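# Clear scrap and straighten jammed billets on feed ramp

## Task

Unjam the feed ramp: move both scrap pieces, the square block and the hexagonal slice, into the scrap tray (you may release each once some part of it is inside the tray), and leave every billet lying square across the ramp in a single snug side-by-side row pressed against the stop. The arrangement must hold by itself without the robot, and nothing the robot touches at the end may settle downward by more than about a fingernail's width once released.

## Robot and tools

Robot: two arms, left_arm and right_arm, each with a parallel two-finger gripper. Each has a wrist camera: cam_left_wrist and cam_right_wrist, both 896x504 pixels, sent in that order.

Scene frame: every pose in a result is given in one shared frame. The origin sits on the table surface midway between the arms, +x points out across the table, +z points up, and left_arm is on the +y side. The names left and right do not refer to sides of the camera images. Printed hand positions may be slightly wrong, more so when an arm reaches far.

Gripper frame: the fingers extend along the gripper's +z axis and close along its y axis. end_effector_position is the spot between the finger pads when closed, roughly 2 cm short of the fingertips; closing pushes the tips about 10 mm further along +z.

The 14-number row: every motion argument is one flat list of 14 numbers, each in [-1, 1], covering both arms even when only one should move. Order: dx, dy, dz, rx, ry, rz, opening for left_arm, then the same seven for right_arm. The first six of each arm are an offset, not a pose: a target relative to that gripper's pose in the most recent result that showed it (before any such result in the scene, and for the second and later calls within one reply, relative to where the robot is when the action begins). Offsets use the gripper's own axes. Scale: 1.0 equals 0.6 m of travel or 180 degrees; rx, ry, rz form a single rotation vector. Opening is absolute: +1 fully open (0.084 m), -1 closed. Zero offsets are not a pause; they pull the arm back to the reference pose. To hold an arm still, send the offset back to where it should be in a reply's first call and zeros afterwards, with the desired opening.

Tools:
- execute_actions {actions, pictures}: actions holds at most one item. Empty list [] just reports the state. {"rows": [[14 numbers], ...], "steps": n} runs up to 15 control steps of 1/30 s (default 15); one row per step, last row repeated if rows run short. Each row is measured from the same reference pose, not from the previous row. {"steps": n} alone waits up to 300 steps counted from the last result, including time spent replying. pictures toggles images.
- move {target, speed}: target is one 14-number row as above (offsets in gripper axes, absolute opening). Both grippers travel in straight lines and arrive together, taking 0.5 to 10 s; longer paths are cut off at 10 s. speed is top path speed in m/s, 0.002 to 0.5, default 0.25; rotation capped at twice that in rad/s. Openings are sent at the start. Paths ignore obstacles and the other arm; grippers lag and can overshoot speed, especially with a near-straight arm.
- wait {seconds}: 0 to 10 s, nothing new is sent.
- zoom_image {camera, region}: region [x0, y0, x1, y1] in pixels of that camera's latest image, at most 504x504, origin top-left.


Motion limits: each step, the commanded pose is clipped to within 70 mm and 16 degrees of the measured pose, so distant targets need several actions; after an action the arm only continues to its last clipped pose. Check the result and send the remainder. Position has priority over orientation; elbows stop just short of straight. The simulation keeps running while you reply.

Results: a state line per arm gives end_effector_position (m), end_effector_quat_wxyz and velocities (m/s, rad/s). grip_measured is the current finger opening on the command scale. A Hand target line shows where the controller is driving each gripper. "pose unreachable" means the clearance check altered or blocked that arm's command; HELD flags steps where part of your row was not sent. move adds a "move:" line with the outcome (done, off_target, moving, held, fault), any limits (paced = pose was clipped; held = some steps were blocked, after which the arm may jump faster than speed), and each gripper's remaining distance. If only one arm is named, the other finished.

Gripping: to hold, command an opening well below grip_measured; lower squeezes harder, up to about 24 N per pad for parts up to ~6 cm. Returning grip_measured itself gives a light hold that wider parts may slip from. Fast closes can hit hard.

Cautions: external tugs or pushes may occasionally disturb held or loose parts. Do not let anything leave the table. Avoid collisions or pressing between the arms. Excess joint torque (load limits in N m: waist 44.5, shoulder 44.5, elbow 26.7, forearm roll 26.7, wrist pitch 17.8, wrist roll 17.8, including held weight) triggers a fault: the arm backs off and freezes 10 s. Holding loads heats motors; a MOTOR HOT warning appears at 65 °C and at 80 °C the arm is braked until cool. Faster contact and targets set deeper past contact push harder, so approach gently, avoid drops and slams, and make sure final placements rest stably on their own after release.

Each tool is called after "Emit:" by a JSON object that holds its "fn" and its "kwargs".

## Session

Emit:
{"fn": "execute_actions", "kwargs": {"actions": []}}

Scene clock: 0.00 s of 6000.00 s.
left_arm: end_effector_position=(+0.1293, +0.1876, +0.1645) grip_measured=+1.00 end_effector_quat_wxyz=(+0.288, +0.648, -0.697, +0.109) end_effector_velocity=(-0.000, -0.000, -0.000) end_effector_angular_velocity=(-0.001, +0.001, -0.000) | right_arm: end_effector_position=(+0.5791, -0.0972, +0.1145) grip_measured=+1.00 end_effector_quat_wxyz=(-0.149, +0.987, +0.030, -0.061) end_effector_velocity=(-0.000, -0.000, -0.000) end_effector_angular_velocity=(+0.000, +0.001, -0.000)
Joint positions: left_arm=[ 0.21  -0.806 -0.24  -0.527  1.432  1.917  0.084] | right_arm=[ 0.443  0.773 -1.9    0.355  1.146  0.225  0.084]
Joint velocities: left_arm=[-0.     0.001  0.    -0.001  0.     0.    -0.   ] | right_arm=[-0.    -0.     0.001  0.001  0.    -0.     0.   ]
Hand target (left_arm): +0.129, +0.188, +0.165; +0.288, +0.648, -0.697, +0.109
Hand target (right_arm): +0.579, -0.097, +0.115; -0.149, +0.987, +0.030, -0.061

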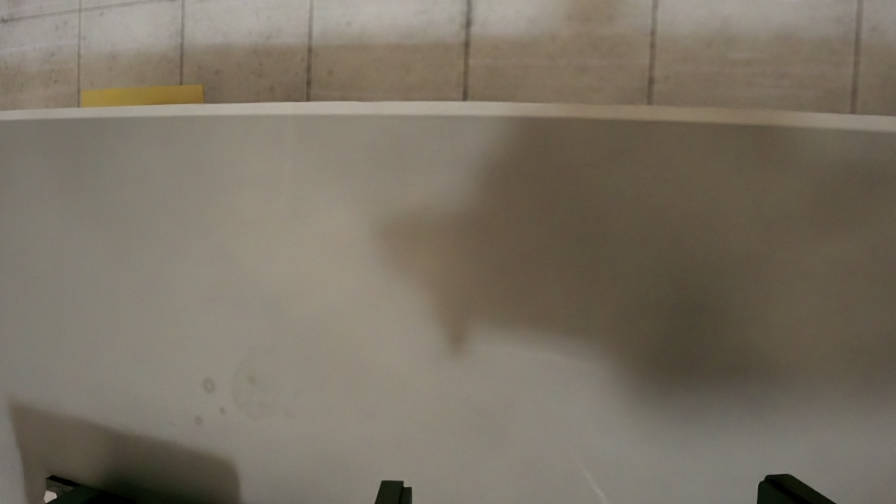

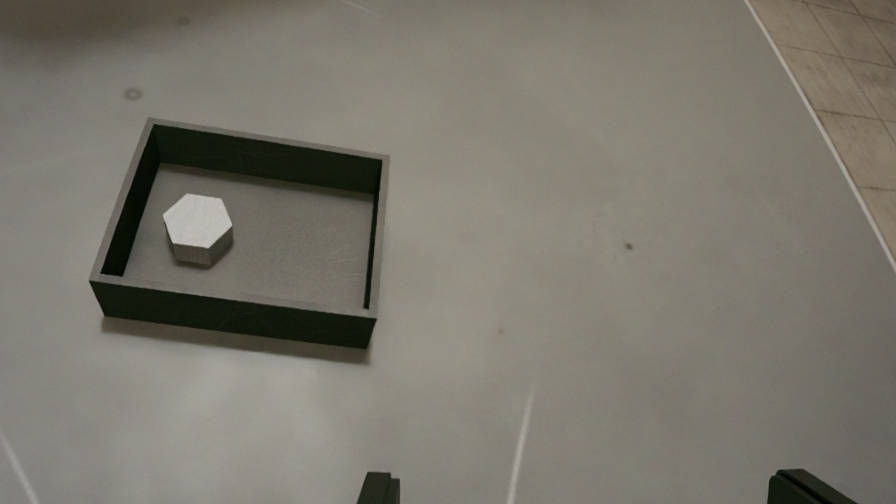

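Emit:
{"fn": "move", "kwargs": {"target": [0,0,-0.2,0,0,0,1,-0.3,-0.16,-0.44,0,0,0,1]}}

Scene clock: 6.43 s of 6000.00 s.
left_arm: end_effector_position=(+0.1604, +0.2512, +0.2614) grip_measured=+1.00 end_effector_quat_wxyz=(+0.288, +0.648, -0.697, +0.109) end_effector_velocity=(+0.000, +0.000, +0.001) end_effector_angular_velocity=(-0.000, -0.001, +0.000) | right_arm: end_effector_position=(+0.4316, -0.0962, +0.4134) grip_measured=+1.00 end_effector_quat_wxyz=(-0.149, +0.987, +0.029, -0.061) end_effector_velocity=(-0.001, +0.000, +0.002) end_effector_angular_velocity=(+0.000, -0.000, +0.001)
Joint positions: left_arm=[ 0.465 -0.679 -0.601 -0.423  1.747  2.018  0.084] | right_arm=[ 0.539  0.23  -1.917  0.322  1.645  0.504  0.084]
Joint velocities: left_arm=[ 0.001  0.001 -0.002 -0.     0.001  0.     0.   ] | right_arm=[ 0.001 -0.    -0.004  0.     0.004  0.001 -0.   ]
Hand target (left_arm): +0.160, +0.251, +0.261; +0.288, +0.648, -0.697, +0.109
Hand target (right_arm): +0.431, -0.096, +0.414; -0.149, +0.987, +0.029, -0.061
Off the commanded pose (left_arm): 0.001 m, 0 deg.
Off the commanded pose (right_arm): 0.001 m, 0 deg.
After step 90, 1.40 s passed at rest.
move: done

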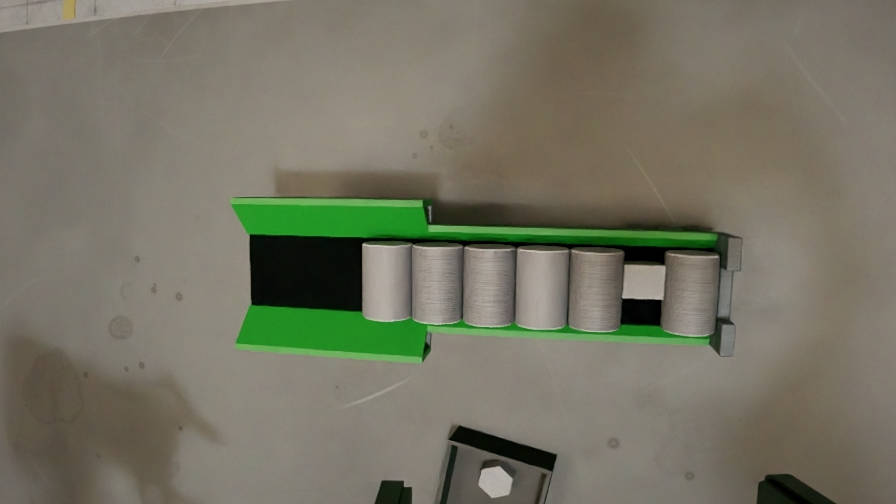

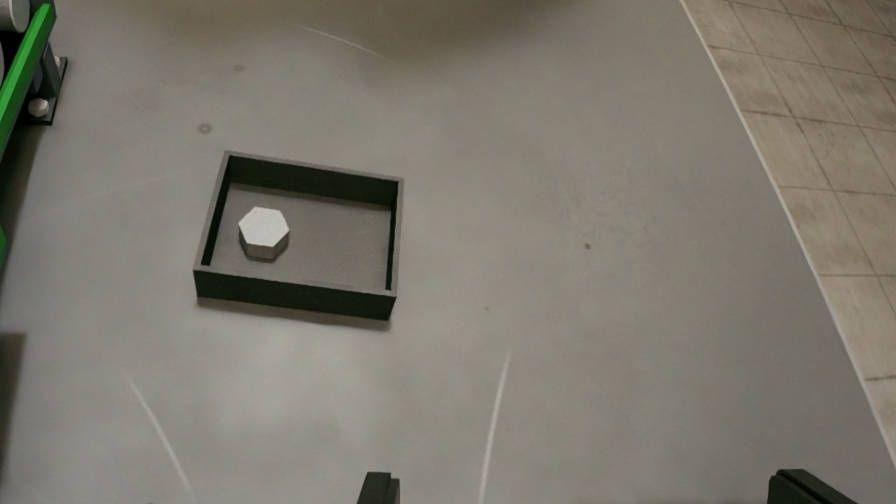

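Emit:
{"fn": "move", "kwargs": {"target": [0.1,0,-0.1,0,0,0,1,0,0,0.15,-0.097,0.036,0,1]}}

Emit:
{"fn": "move", "kwargs": {"target": [0,0,0,0,0,0,1,0,0,0,0,0,0.52,0.3], "speed": 0.5}}

Scene clock: 14.33 s of 6000.00 s.
left_arm: end_effector_position=(+0.1766, +0.2325, +0.3421) grip_measured=+1.00 end_effector_quat_wxyz=(+0.289, +0.648, -0.696, +0.109) end_effector_velocity=(+0.001, -0.000, +0.003) end_effector_angular_velocity=(+0.001, -0.001, -0.000) | right_arm: end_effector_position=(+0.4200, -0.0701, +0.3289) grip_measured=+1.00 end_effector_quat_wxyz=(-0.000, +1.000, +0.030, -0.000) end_effector_velocity=(-0.001, +0.001, -0.005) end_effector_angular_velocity=(-0.013, +0.000, -0.002)
Joint positions: left_arm=[ 0.406 -0.637 -0.844 -0.471  1.904  1.873  0.084] | right_arm=[ 0.74   0.258 -1.754  0.     1.497  0.673  0.084]
Joint velocities: left_arm=[-0.002  0.002 -0.01  -0.001  0.005 -0.005  0.   ] | right_arm=[ 0.007  0.005  0.006 -0.009 -0.002  0.009 -0.   ]
Hand target (left_arm): +0.177, +0.232, +0.342; +0.288, +0.648, -0.696, +0.109
Hand target (right_arm): +0.420, -0.070, +0.328; +0.001, +1.000, +0.030, -0.000
Off the commanded pose (left_arm): 0.001 m, 0 deg.
Off the commanded pose (right_arm): 0.001 m, 0 deg.
After step 90, 3.73 s passed at rest.
move: done

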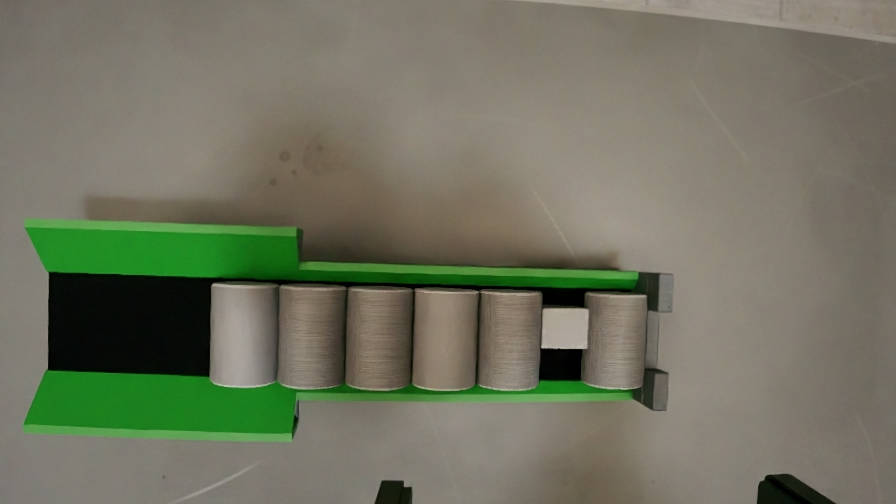

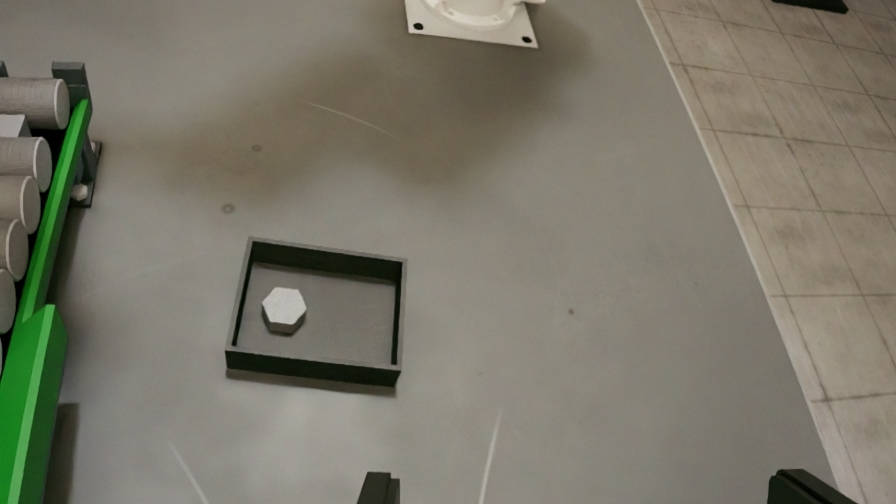

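Scene clock: 16.63 s of 6000.00 s.
left_arm: end_effector_position=(+0.1766, +0.2325, +0.3421) grip_measured=+1.00 end_effector_quat_wxyz=(+0.289, +0.648, -0.696, +0.109) end_effector_velocity=(-0.000, -0.000, +0.000) end_effector_angular_velocity=(+0.000, -0.002, +0.000) | right_arm: end_effector_position=(+0.4200, -0.0701, +0.3289) grip_measured=+0.29 end_effector_quat_wxyz=(+0.000, +0.707, -0.708, -0.000) end_effector_velocity=(+0.000, +0.000, +0.001) end_effector_angular_velocity=(+0.000, -0.001, -0.011)
Joint positions: left_arm=[ 0.406 -0.637 -0.844 -0.471  1.904  1.873  0.084] | right_arm=[ 0.74   0.258 -1.754  0.001  1.497  2.305  0.056]
Joint velocities: left_arm=[-0.    -0.002 -0.    -0.    -0.    -0.     0.   ] | right_arm=[ 0.001  0.    -0.002 -0.001  0.     0.012 -0.   ]
Hand target (left_arm): +0.177, +0.233, +0.342; +0.289, +0.648, -0.696, +0.109
Hand target (right_arm): +0.420, -0.070, +0.329; +0.000, +0.706, -0.708, -0.000
Off the commanded pose (left_arm): 0.000 m, 0 deg.
Off the commanded pose (right_arm): 0.000 m, 0 deg.
move: done

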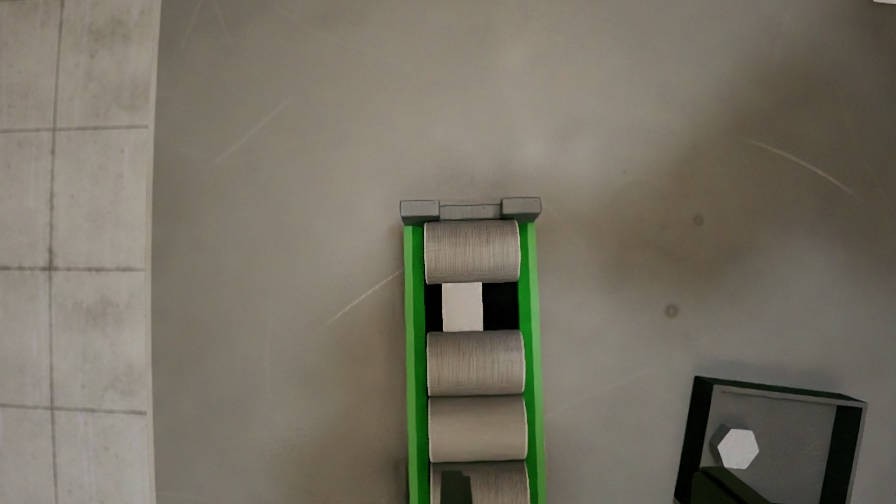

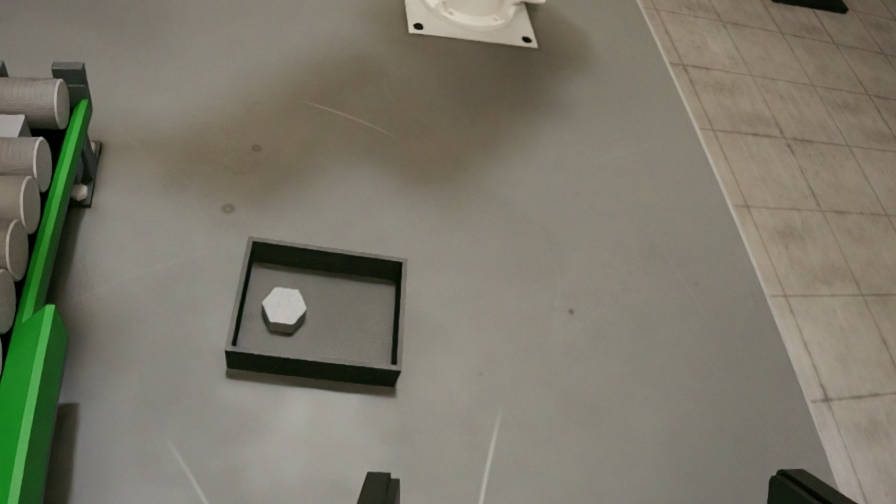

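Emit:
{"fn": "move", "kwargs": {"target": [0,0,0,0,0,0,1,0.055,-0.042,0.25,0,0,0,-0.2]}}

Scene clock: 21.37 s of 6000.00 s.
left_arm: end_effector_position=(+0.1766, +0.2325, +0.3421) grip_measured=+1.00 end_effector_quat_wxyz=(+0.289, +0.648, -0.696, +0.109) end_effector_velocity=(-0.000, -0.000, +0.000) end_effector_angular_velocity=(+0.000, -0.001, -0.001) | right_arm: end_effector_position=(+0.4448, -0.1029, +0.1792) grip_measured=-0.22 end_effector_quat_wxyz=(-0.000, +0.707, -0.707, -0.000) end_effector_velocity=(+0.000, -0.001, -0.002) end_effector_angular_velocity=(-0.001, +0.001, -0.001)
Joint positions: left_arm=[ 0.406 -0.637 -0.844 -0.471  1.904  1.873  0.084] | right_arm=[ 0.665  0.284 -1.361  0.     1.076  2.23   0.035]
Joint velocities: left_arm=[-0.    -0.001 -0.     0.     0.     0.    -0.   ] | right_arm=[-0.001  0.003  0.003 -0.    -0.004 -0.    -0.   ]
Hand target (left_arm): +0.177, +0.233, +0.342; +0.289, +0.648, -0.696, +0.109
Hand target (right_arm): +0.445, -0.103, +0.179; +0.000, +0.707, -0.707, -0.000
Off the commanded pose (left_arm): 0.000 m, 0 deg.
Off the commanded pose (right_arm): 0.000 m, 0 deg.
After step 90, 0.43 s passed at rest.
move: done

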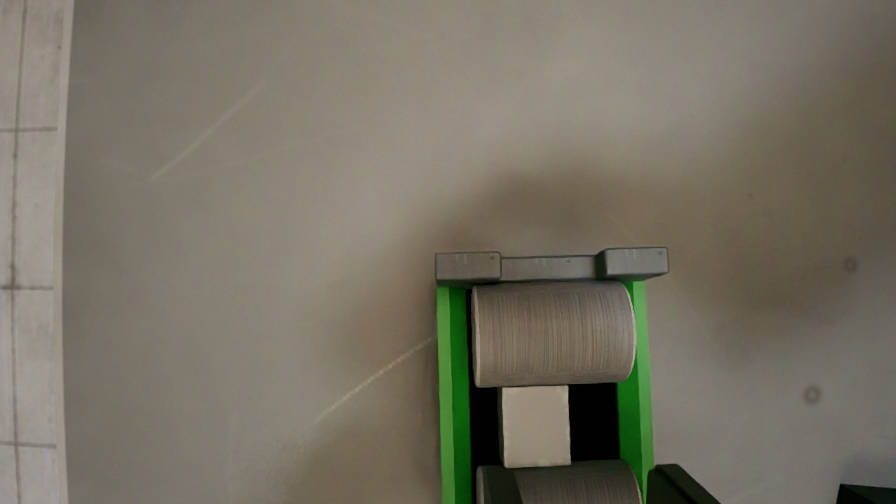

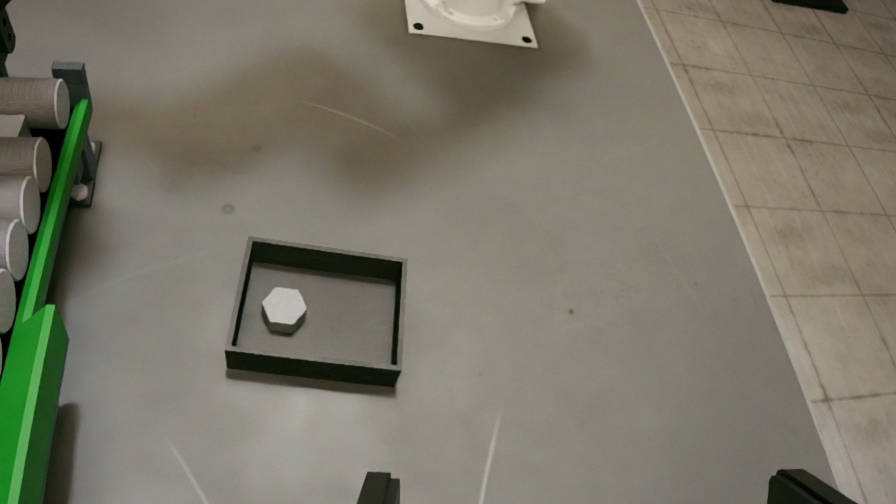

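Emit:
{"fn": "move", "kwargs": {"target": [0,0,0,0,0,0,1,0,-0.005,0.095,0,0,-0.01,-0.2], "speed": 0.1}}

Scene clock: 24.47 s of 6000.00 s.
left_arm: end_effector_position=(+0.1766, +0.2325, +0.3421) grip_measured=+1.00 end_effector_quat_wxyz=(+0.289, +0.648, -0.696, +0.109) end_effector_velocity=(-0.000, -0.000, +0.000) end_effector_angular_velocity=(-0.001, +0.001, -0.000) | right_arm: end_effector_position=(+0.4479, -0.1027, +0.1229) grip_measured=-0.22 end_effector_quat_wxyz=(-0.000, +0.718, -0.696, -0.000) end_effector_velocity=(-0.001, -0.001, -0.005) end_effector_angular_velocity=(-0.002, +0.004, +0.001)
Joint positions: left_arm=[ 0.406 -0.637 -0.844 -0.471  1.904  1.873  0.084] | right_arm=[ 0.662  0.358 -1.295  0.001  0.936  2.195  0.035]
Joint velocities: left_arm=[-0.     0.    -0.    -0.     0.001 -0.    -0.   ] | right_arm=[-0.     0.006  0.005  0.001 -0.006 -0.002 -0.   ]
Hand target (left_arm): +0.177, +0.233, +0.342; +0.289, +0.648, -0.696, +0.109
Hand target (right_arm): +0.448, -0.103, +0.122; -0.000, +0.718, -0.696, -0.000
Off the commanded pose (left_arm): 0.000 m, 0 deg.
Off the commanded pose (right_arm): 0.001 m, 0 deg.
move: done

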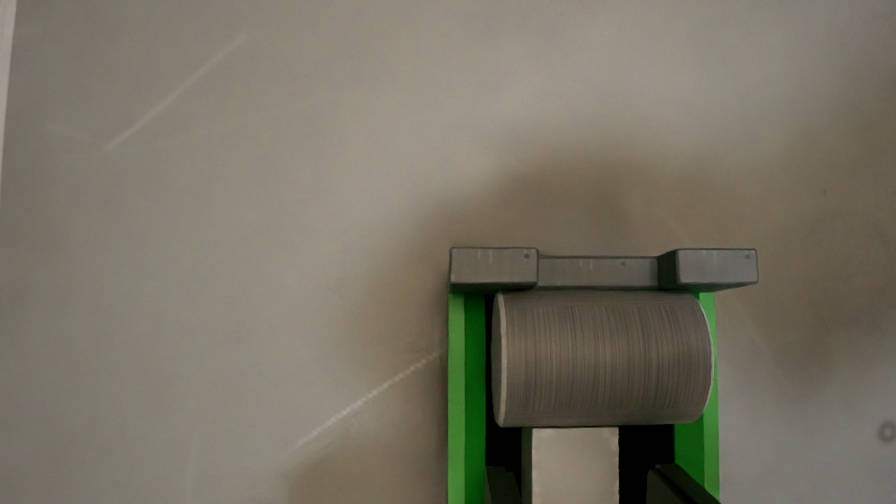

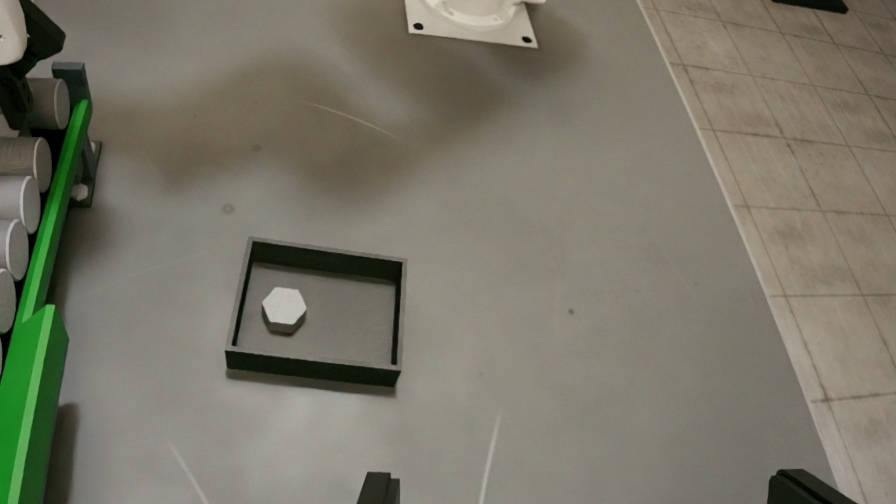

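Emit:
{"fn": "move", "kwargs": {"target": [0,0,0,0,0,0,1,0,0,0.055,0,0,0,-0.25], "speed": 0.03}}

Scene clock: 28.23 s of 6000.00 s.
left_arm: end_effector_position=(+0.1766, +0.2325, +0.3421) grip_measured=+1.00 end_effector_quat_wxyz=(+0.289, +0.648, -0.696, +0.109) end_effector_velocity=(-0.000, -0.000, +0.000) end_effector_angular_velocity=(-0.001, -0.000, +0.000) | right_arm: end_effector_position=(+0.4477, -0.1027, +0.0901) grip_measured=-0.27 end_effector_quat_wxyz=(-0.000, +0.718, -0.696, -0.000) end_effector_velocity=(+0.000, +0.000, -0.001) end_effector_angular_velocity=(+0.002, -0.000, -0.001)
Joint positions: left_arm=[ 0.406 -0.637 -0.844 -0.471  1.904  1.873  0.084] | right_arm=[ 0.662  0.408 -1.266  0.001  0.857  2.195  0.033]
Joint velocities: left_arm=[ 0.    -0.    -0.    -0.002  0.001 -0.    -0.   ] | right_arm=[-0.     0.002  0.     0.002 -0.004  0.     0.   ]
Hand target (left_arm): +0.177, +0.233, +0.342; +0.289, +0.648, -0.696, +0.109
Hand target (right_arm): +0.448, -0.103, +0.090; -0.000, +0.718, -0.696, -0.000
Off the commanded pose (left_arm): 0.000 m, 0 deg.
Off the commanded pose (right_arm): 0.000 m, 0 deg.
move: done

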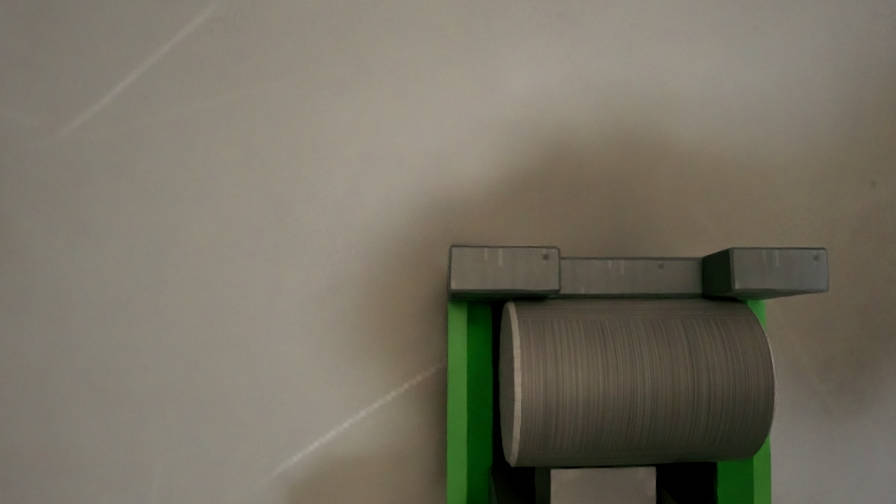

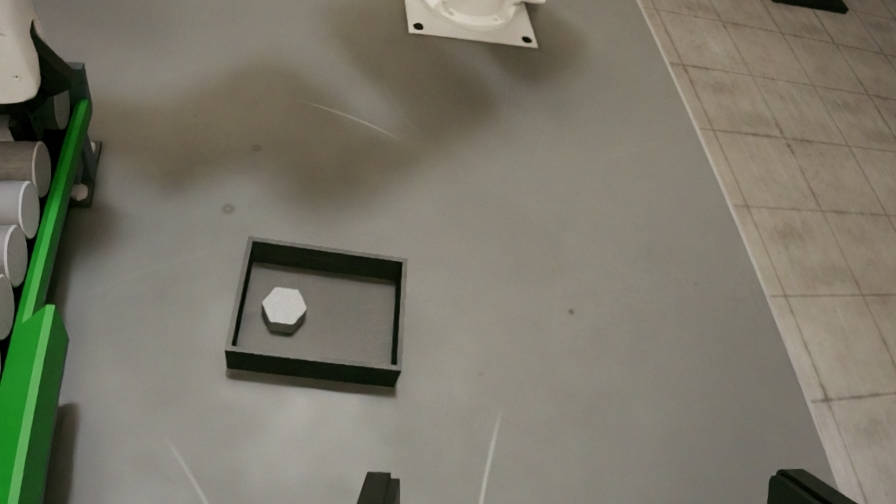

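Emit:
{"fn": "move", "kwargs": {"target": [0,0,0,0,0,0,1,0,0.003,0.008,0,0,0,-0.3], "speed": 0.02}}

Emit:
{"fn": "move", "kwargs": {"target": [0,0,0,0,0,0,1,0,0,0,0,0,0,-1]}}

Emit:
{"fn": "move", "kwargs": {"target": [0,0,0,0,0,0,1,0,0,-0.08,0,0,0,-1], "speed": 0.02}}

Emit:
{"fn": "move", "kwargs": {"target": [0,0,0,0,0,0,1,-0.08,0.2,-0.15,0,0,0,-1]}}

Scene clock: 30.90 s of 6000.00 s.
left_arm: end_effector_position=(+0.1766, +0.2325, +0.3421) grip_measured=+1.00 end_effector_quat_wxyz=(+0.289, +0.648, -0.696, +0.109) end_effector_velocity=(-0.000, -0.000, +0.000) end_effector_angular_velocity=(+0.000, -0.002, +0.000) | right_arm: end_effector_position=(+0.4460, -0.1026, +0.0855) grip_measured=-0.32 end_effector_quat_wxyz=(-0.000, +0.718, -0.696, -0.000) end_effector_velocity=(+0.000, +0.000, -0.000) end_effector_angular_velocity=(+0.001, -0.002, -0.002)
Joint positions: left_arm=[ 0.406 -0.637 -0.844 -0.471  1.904  1.873  0.084] | right_arm=[ 0.664  0.411 -1.256  0.001  0.844  2.197  0.03 ]
Joint velocities: left_arm=[ 0.    -0.002 -0.    -0.    -0.     0.    -0.   ] | right_arm=[ 0.    -0.     0.002  0.    -0.004  0.003  0.   ]
Hand target (left_arm): +0.177, +0.233, +0.342; +0.289, +0.648, -0.696, +0.109
Hand target (right_arm): +0.446, -0.103, +0.085; -0.000, +0.718, -0.696, -0.000
Off the commanded pose (left_arm): 0.000 m, 0 deg.
Off the commanded pose (right_arm): 0.000 m, 0 deg.
move: done

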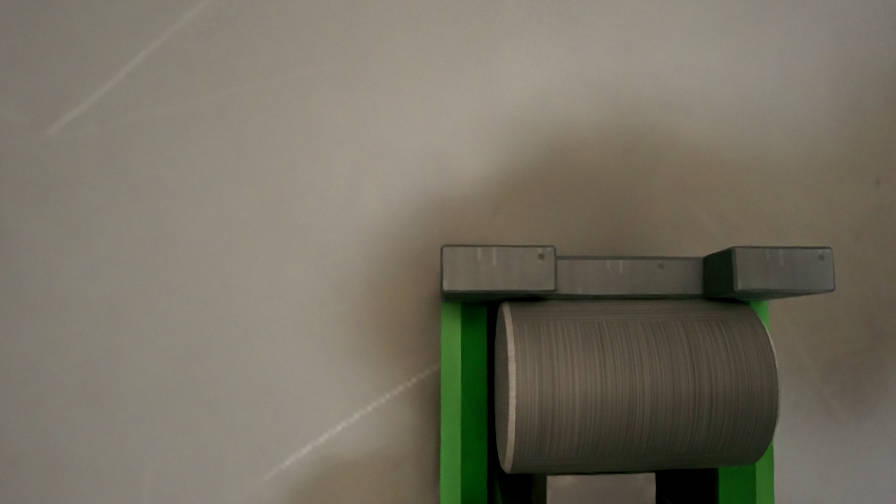

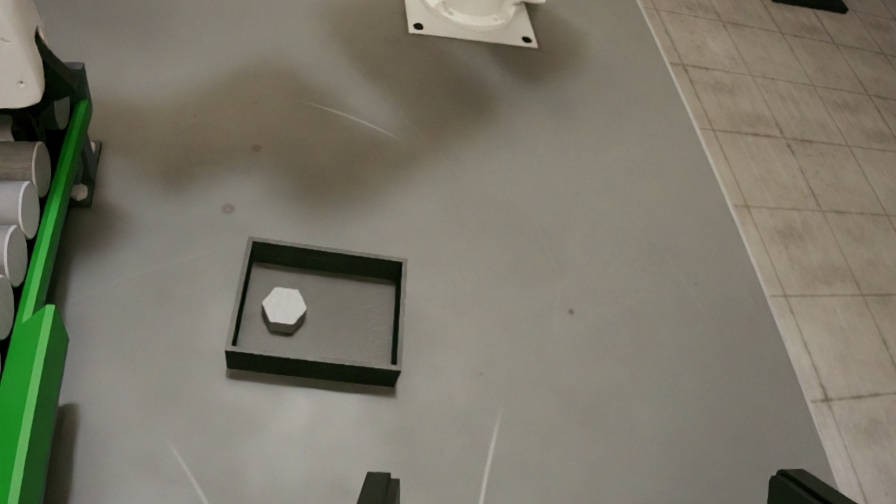

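Scene clock: 31.40 s of 6000.00 s.
left_arm: end_effector_position=(+0.1766, +0.2325, +0.3421) grip_measured=+1.00 end_effector_quat_wxyz=(+0.289, +0.648, -0.696, +0.109) end_effector_velocity=(+0.000, -0.000, +0.000) end_effector_angular_velocity=(-0.000, -0.000, +0.000) | right_arm: end_effector_position=(+0.4459, -0.1026, +0.0854) grip_measured=-0.44 end_effector_quat_wxyz=(-0.000, +0.718, -0.696, -0.000) end_effector_velocity=(+0.001, +0.001, +0.001) end_effector_angular_velocity=(+0.001, -0.002, -0.000)
Joint positions: left_arm=[ 0.406 -0.637 -0.844 -0.471  1.904  1.873  0.084] | right_arm=[ 0.664  0.411 -1.256  0.001  0.844  2.197  0.025]
Joint velocities: left_arm=[-0.  0. -0. -0. -0. -0. -0.] | right_arm=[-0.    -0.    -0.003 -0.     0.     0.    -0.   ]
Hand target (left_arm): +0.177, +0.233, +0.342; +0.289, +0.648, -0.696, +0.109
Hand target (right_arm): +0.446, -0.103, +0.085; -0.000, +0.718, -0.696, -0.000
Off the commanded pose (left_arm): 0.000 m, 0 deg.
Off the commanded pose (right_arm): 0.000 m, 0 deg.
move: done

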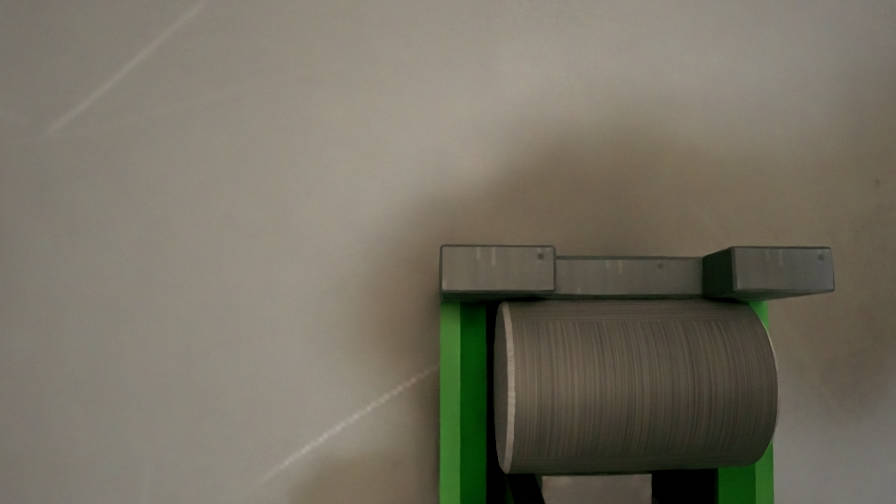

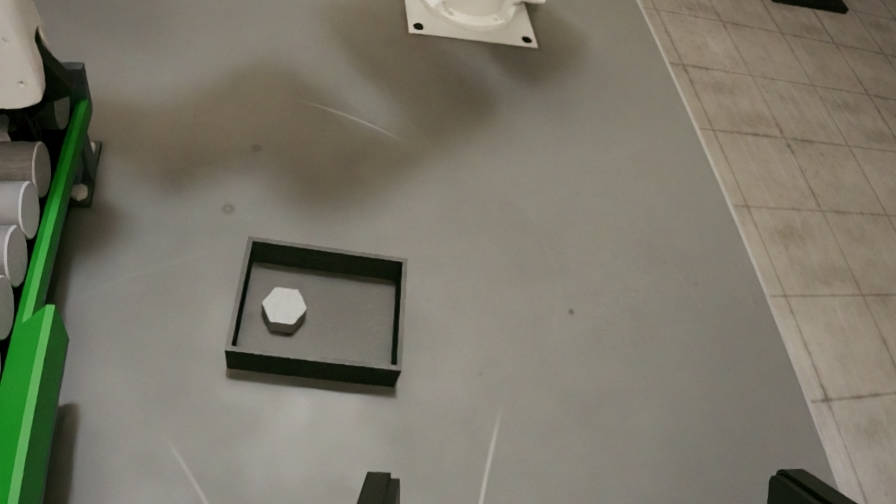

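Scene clock: 34.10 s of 6000.00 s.
left_arm: end_effector_position=(+0.1766, +0.2325, +0.3421) grip_measured=+1.00 end_effector_quat_wxyz=(+0.289, +0.648, -0.696, +0.109) end_effector_velocity=(+0.000, -0.000, +0.000) end_effector_angular_velocity=(-0.000, -0.000, -0.000) | right_arm: end_effector_position=(+0.4459, -0.1027, +0.1331) grip_measured=-0.44 end_effector_quat_wxyz=(-0.000, +0.718, -0.696, -0.000) end_effector_velocity=(-0.001, -0.001, +0.000) end_effector_angular_velocity=(-0.002, +0.003, +0.002)
Joint positions: left_arm=[ 0.406 -0.637 -0.844 -0.471  1.904  1.873  0.084] | right_arm=[ 0.664  0.34  -1.3    0.001  0.96   2.197  0.025]
Joint velocities: left_arm=[-0.  0. -0. -0.  0.  0.  0.] | right_arm=[-0.    -0.001 -0.001  0.     0.006 -0.002 -0.   ]
Hand target (left_arm): +0.177, +0.233, +0.342; +0.289, +0.648, -0.696, +0.109
Hand target (right_arm): +0.446, -0.103, +0.133; -0.000, +0.718, -0.696, -0.000
Off the commanded pose (left_arm): 0.000 m, 0 deg.
Off the commanded pose (right_arm): 0.000 m, 0 deg.
move: done

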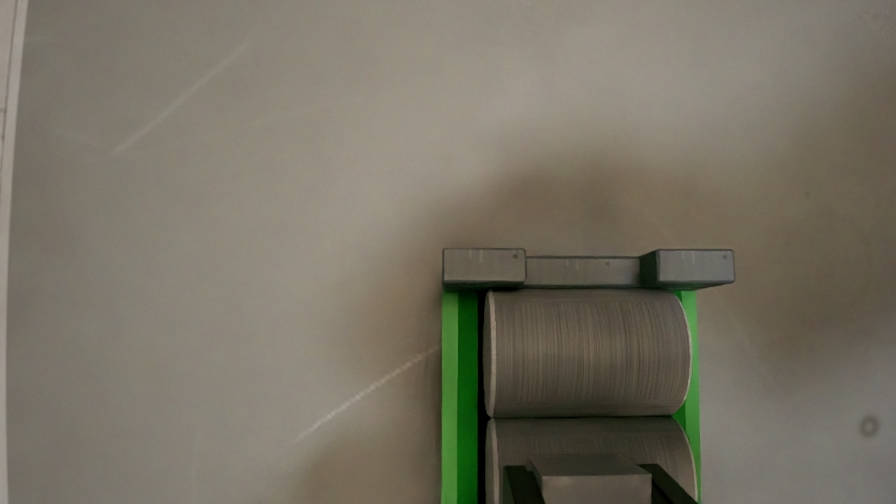

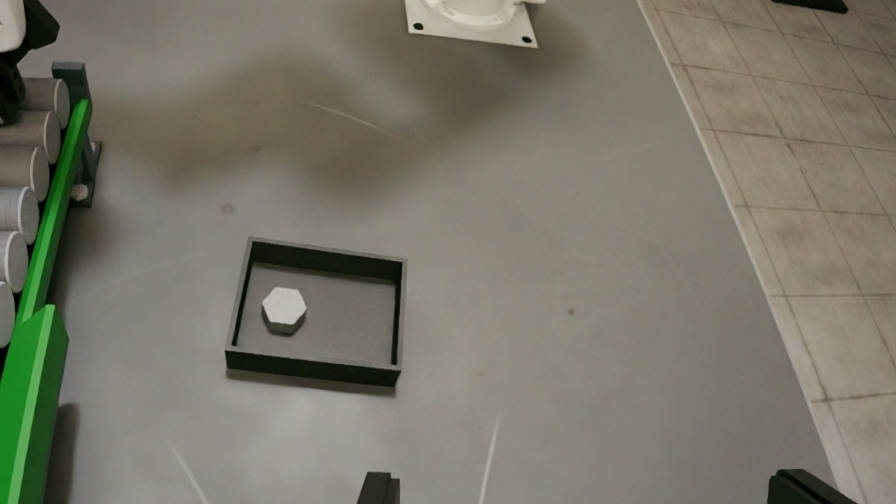

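Scene clock: 35.33 s of 6000.00 s.
left_arm: end_effector_position=(+0.1766, +0.2325, +0.3421) grip_measured=+1.00 end_effector_quat_wxyz=(+0.289, +0.648, -0.696, +0.109) end_effector_velocity=(-0.000, +0.000, -0.000) end_effector_angular_velocity=(+0.002, +0.000, -0.000) | right_arm: end_effector_position=(+0.3250, -0.0585, +0.2231) grip_measured=-0.44 end_effector_quat_wxyz=(-0.000, +0.718, -0.696, -0.001) end_effector_velocity=(-0.001, +0.002, +0.003) end_effector_angular_velocity=(+0.003, -0.003, +0.003)
Joint positions: left_arm=[ 0.406 -0.637 -0.844 -0.471  1.904  1.873  0.084] | right_arm=[ 0.888  0.06  -1.198  0.001  1.138  2.421  0.025]
Joint velocities: left_arm=[ 0.    -0.     0.     0.002  0.     0.     0.   ] | right_arm=[ 0.005 -0.005 -0.003 -0.     0.003  0.002  0.   ]
Hand target (left_arm): +0.177, +0.233, +0.342; +0.289, +0.648, -0.696, +0.109
Hand target (right_arm): +0.325, -0.058, +0.223; -0.000, +0.718, -0.696, -0.001
Off the commanded pose (left_arm): 0.000 m, 0 deg.
Off the commanded pose (right_arm): 0.000 m, 0 deg.
move: done

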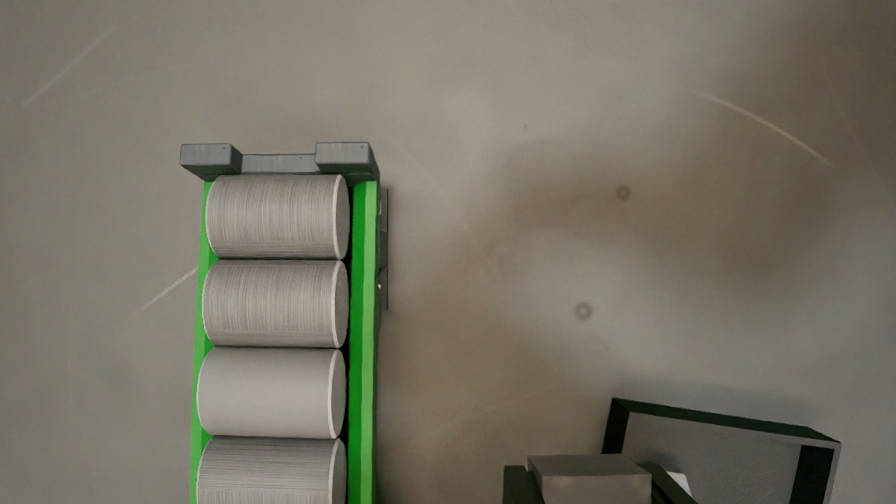

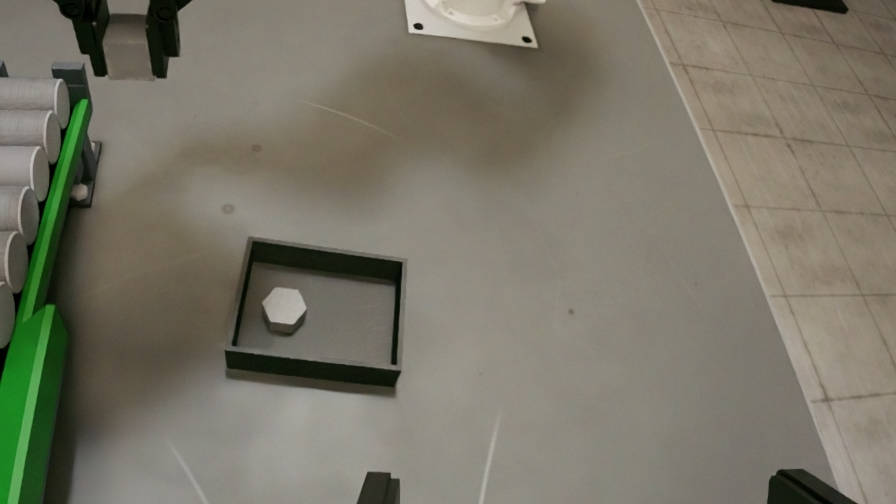

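Emit:
{"fn": "move", "kwargs": {"target": [-0.17,0,-0.1,0,0,0,1,-0.125,0.225,0.2,0,0,0.05,-1]}}

Scene clock: 38.47 s of 6000.00 s.
left_arm: end_effector_position=(+0.1910, +0.3499, +0.3350) grip_measured=+1.00 end_effector_quat_wxyz=(+0.289, +0.648, -0.696, +0.108) end_effector_velocity=(-0.000, +0.000, +0.000) end_effector_angular_velocity=(+0.001, -0.000, +0.000) | right_arm: end_effector_position=(+0.1873, +0.0132, +0.1039) grip_measured=-0.44 end_effector_quat_wxyz=(+0.000, -0.661, +0.750, +0.002) end_effector_velocity=(-0.000, -0.001, -0.001) end_effector_angular_velocity=(-0.005, -0.000, +0.001)
Joint positions: left_arm=[ 0.711 -0.405 -1.02  -0.318  1.969  2.196  0.084] | right_arm=[ 1.208  0.185 -0.99   0.004  0.802  2.896  0.025]
Joint velocities: left_arm=[ 0.001 -0.    -0.     0.    -0.     0.    -0.   ] | right_arm=[ 0.001  0.001  0.001 -0.002  0.002  0.002 -0.   ]
Hand target (left_arm): +0.191, +0.350, +0.335; +0.289, +0.648, -0.696, +0.108
Hand target (right_arm): +0.187, +0.013, +0.104; -0.000, -0.661, +0.750, +0.001
Off the commanded pose (left_arm): 0.001 m, 0 deg.
Off the commanded pose (right_arm): 0.001 m, 0 deg.
move: done

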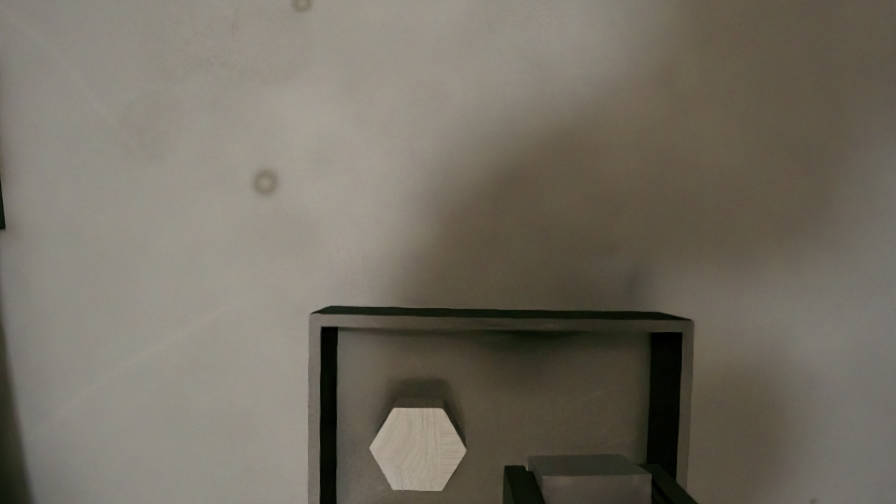

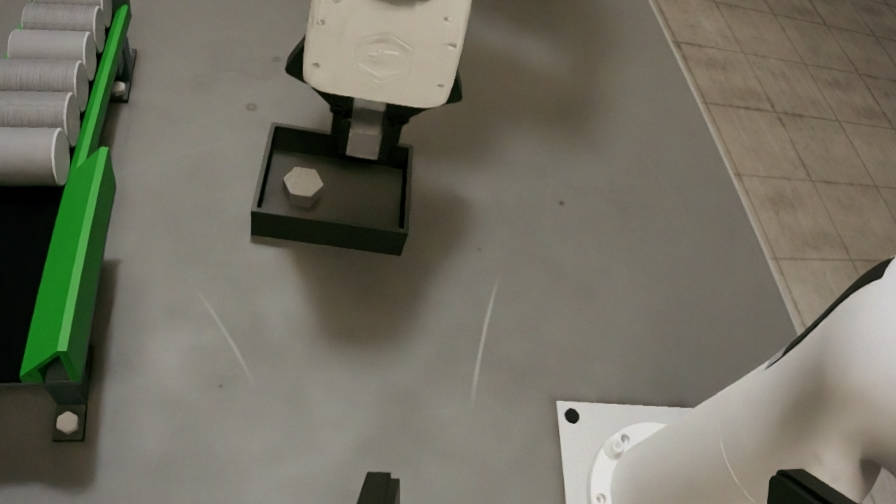

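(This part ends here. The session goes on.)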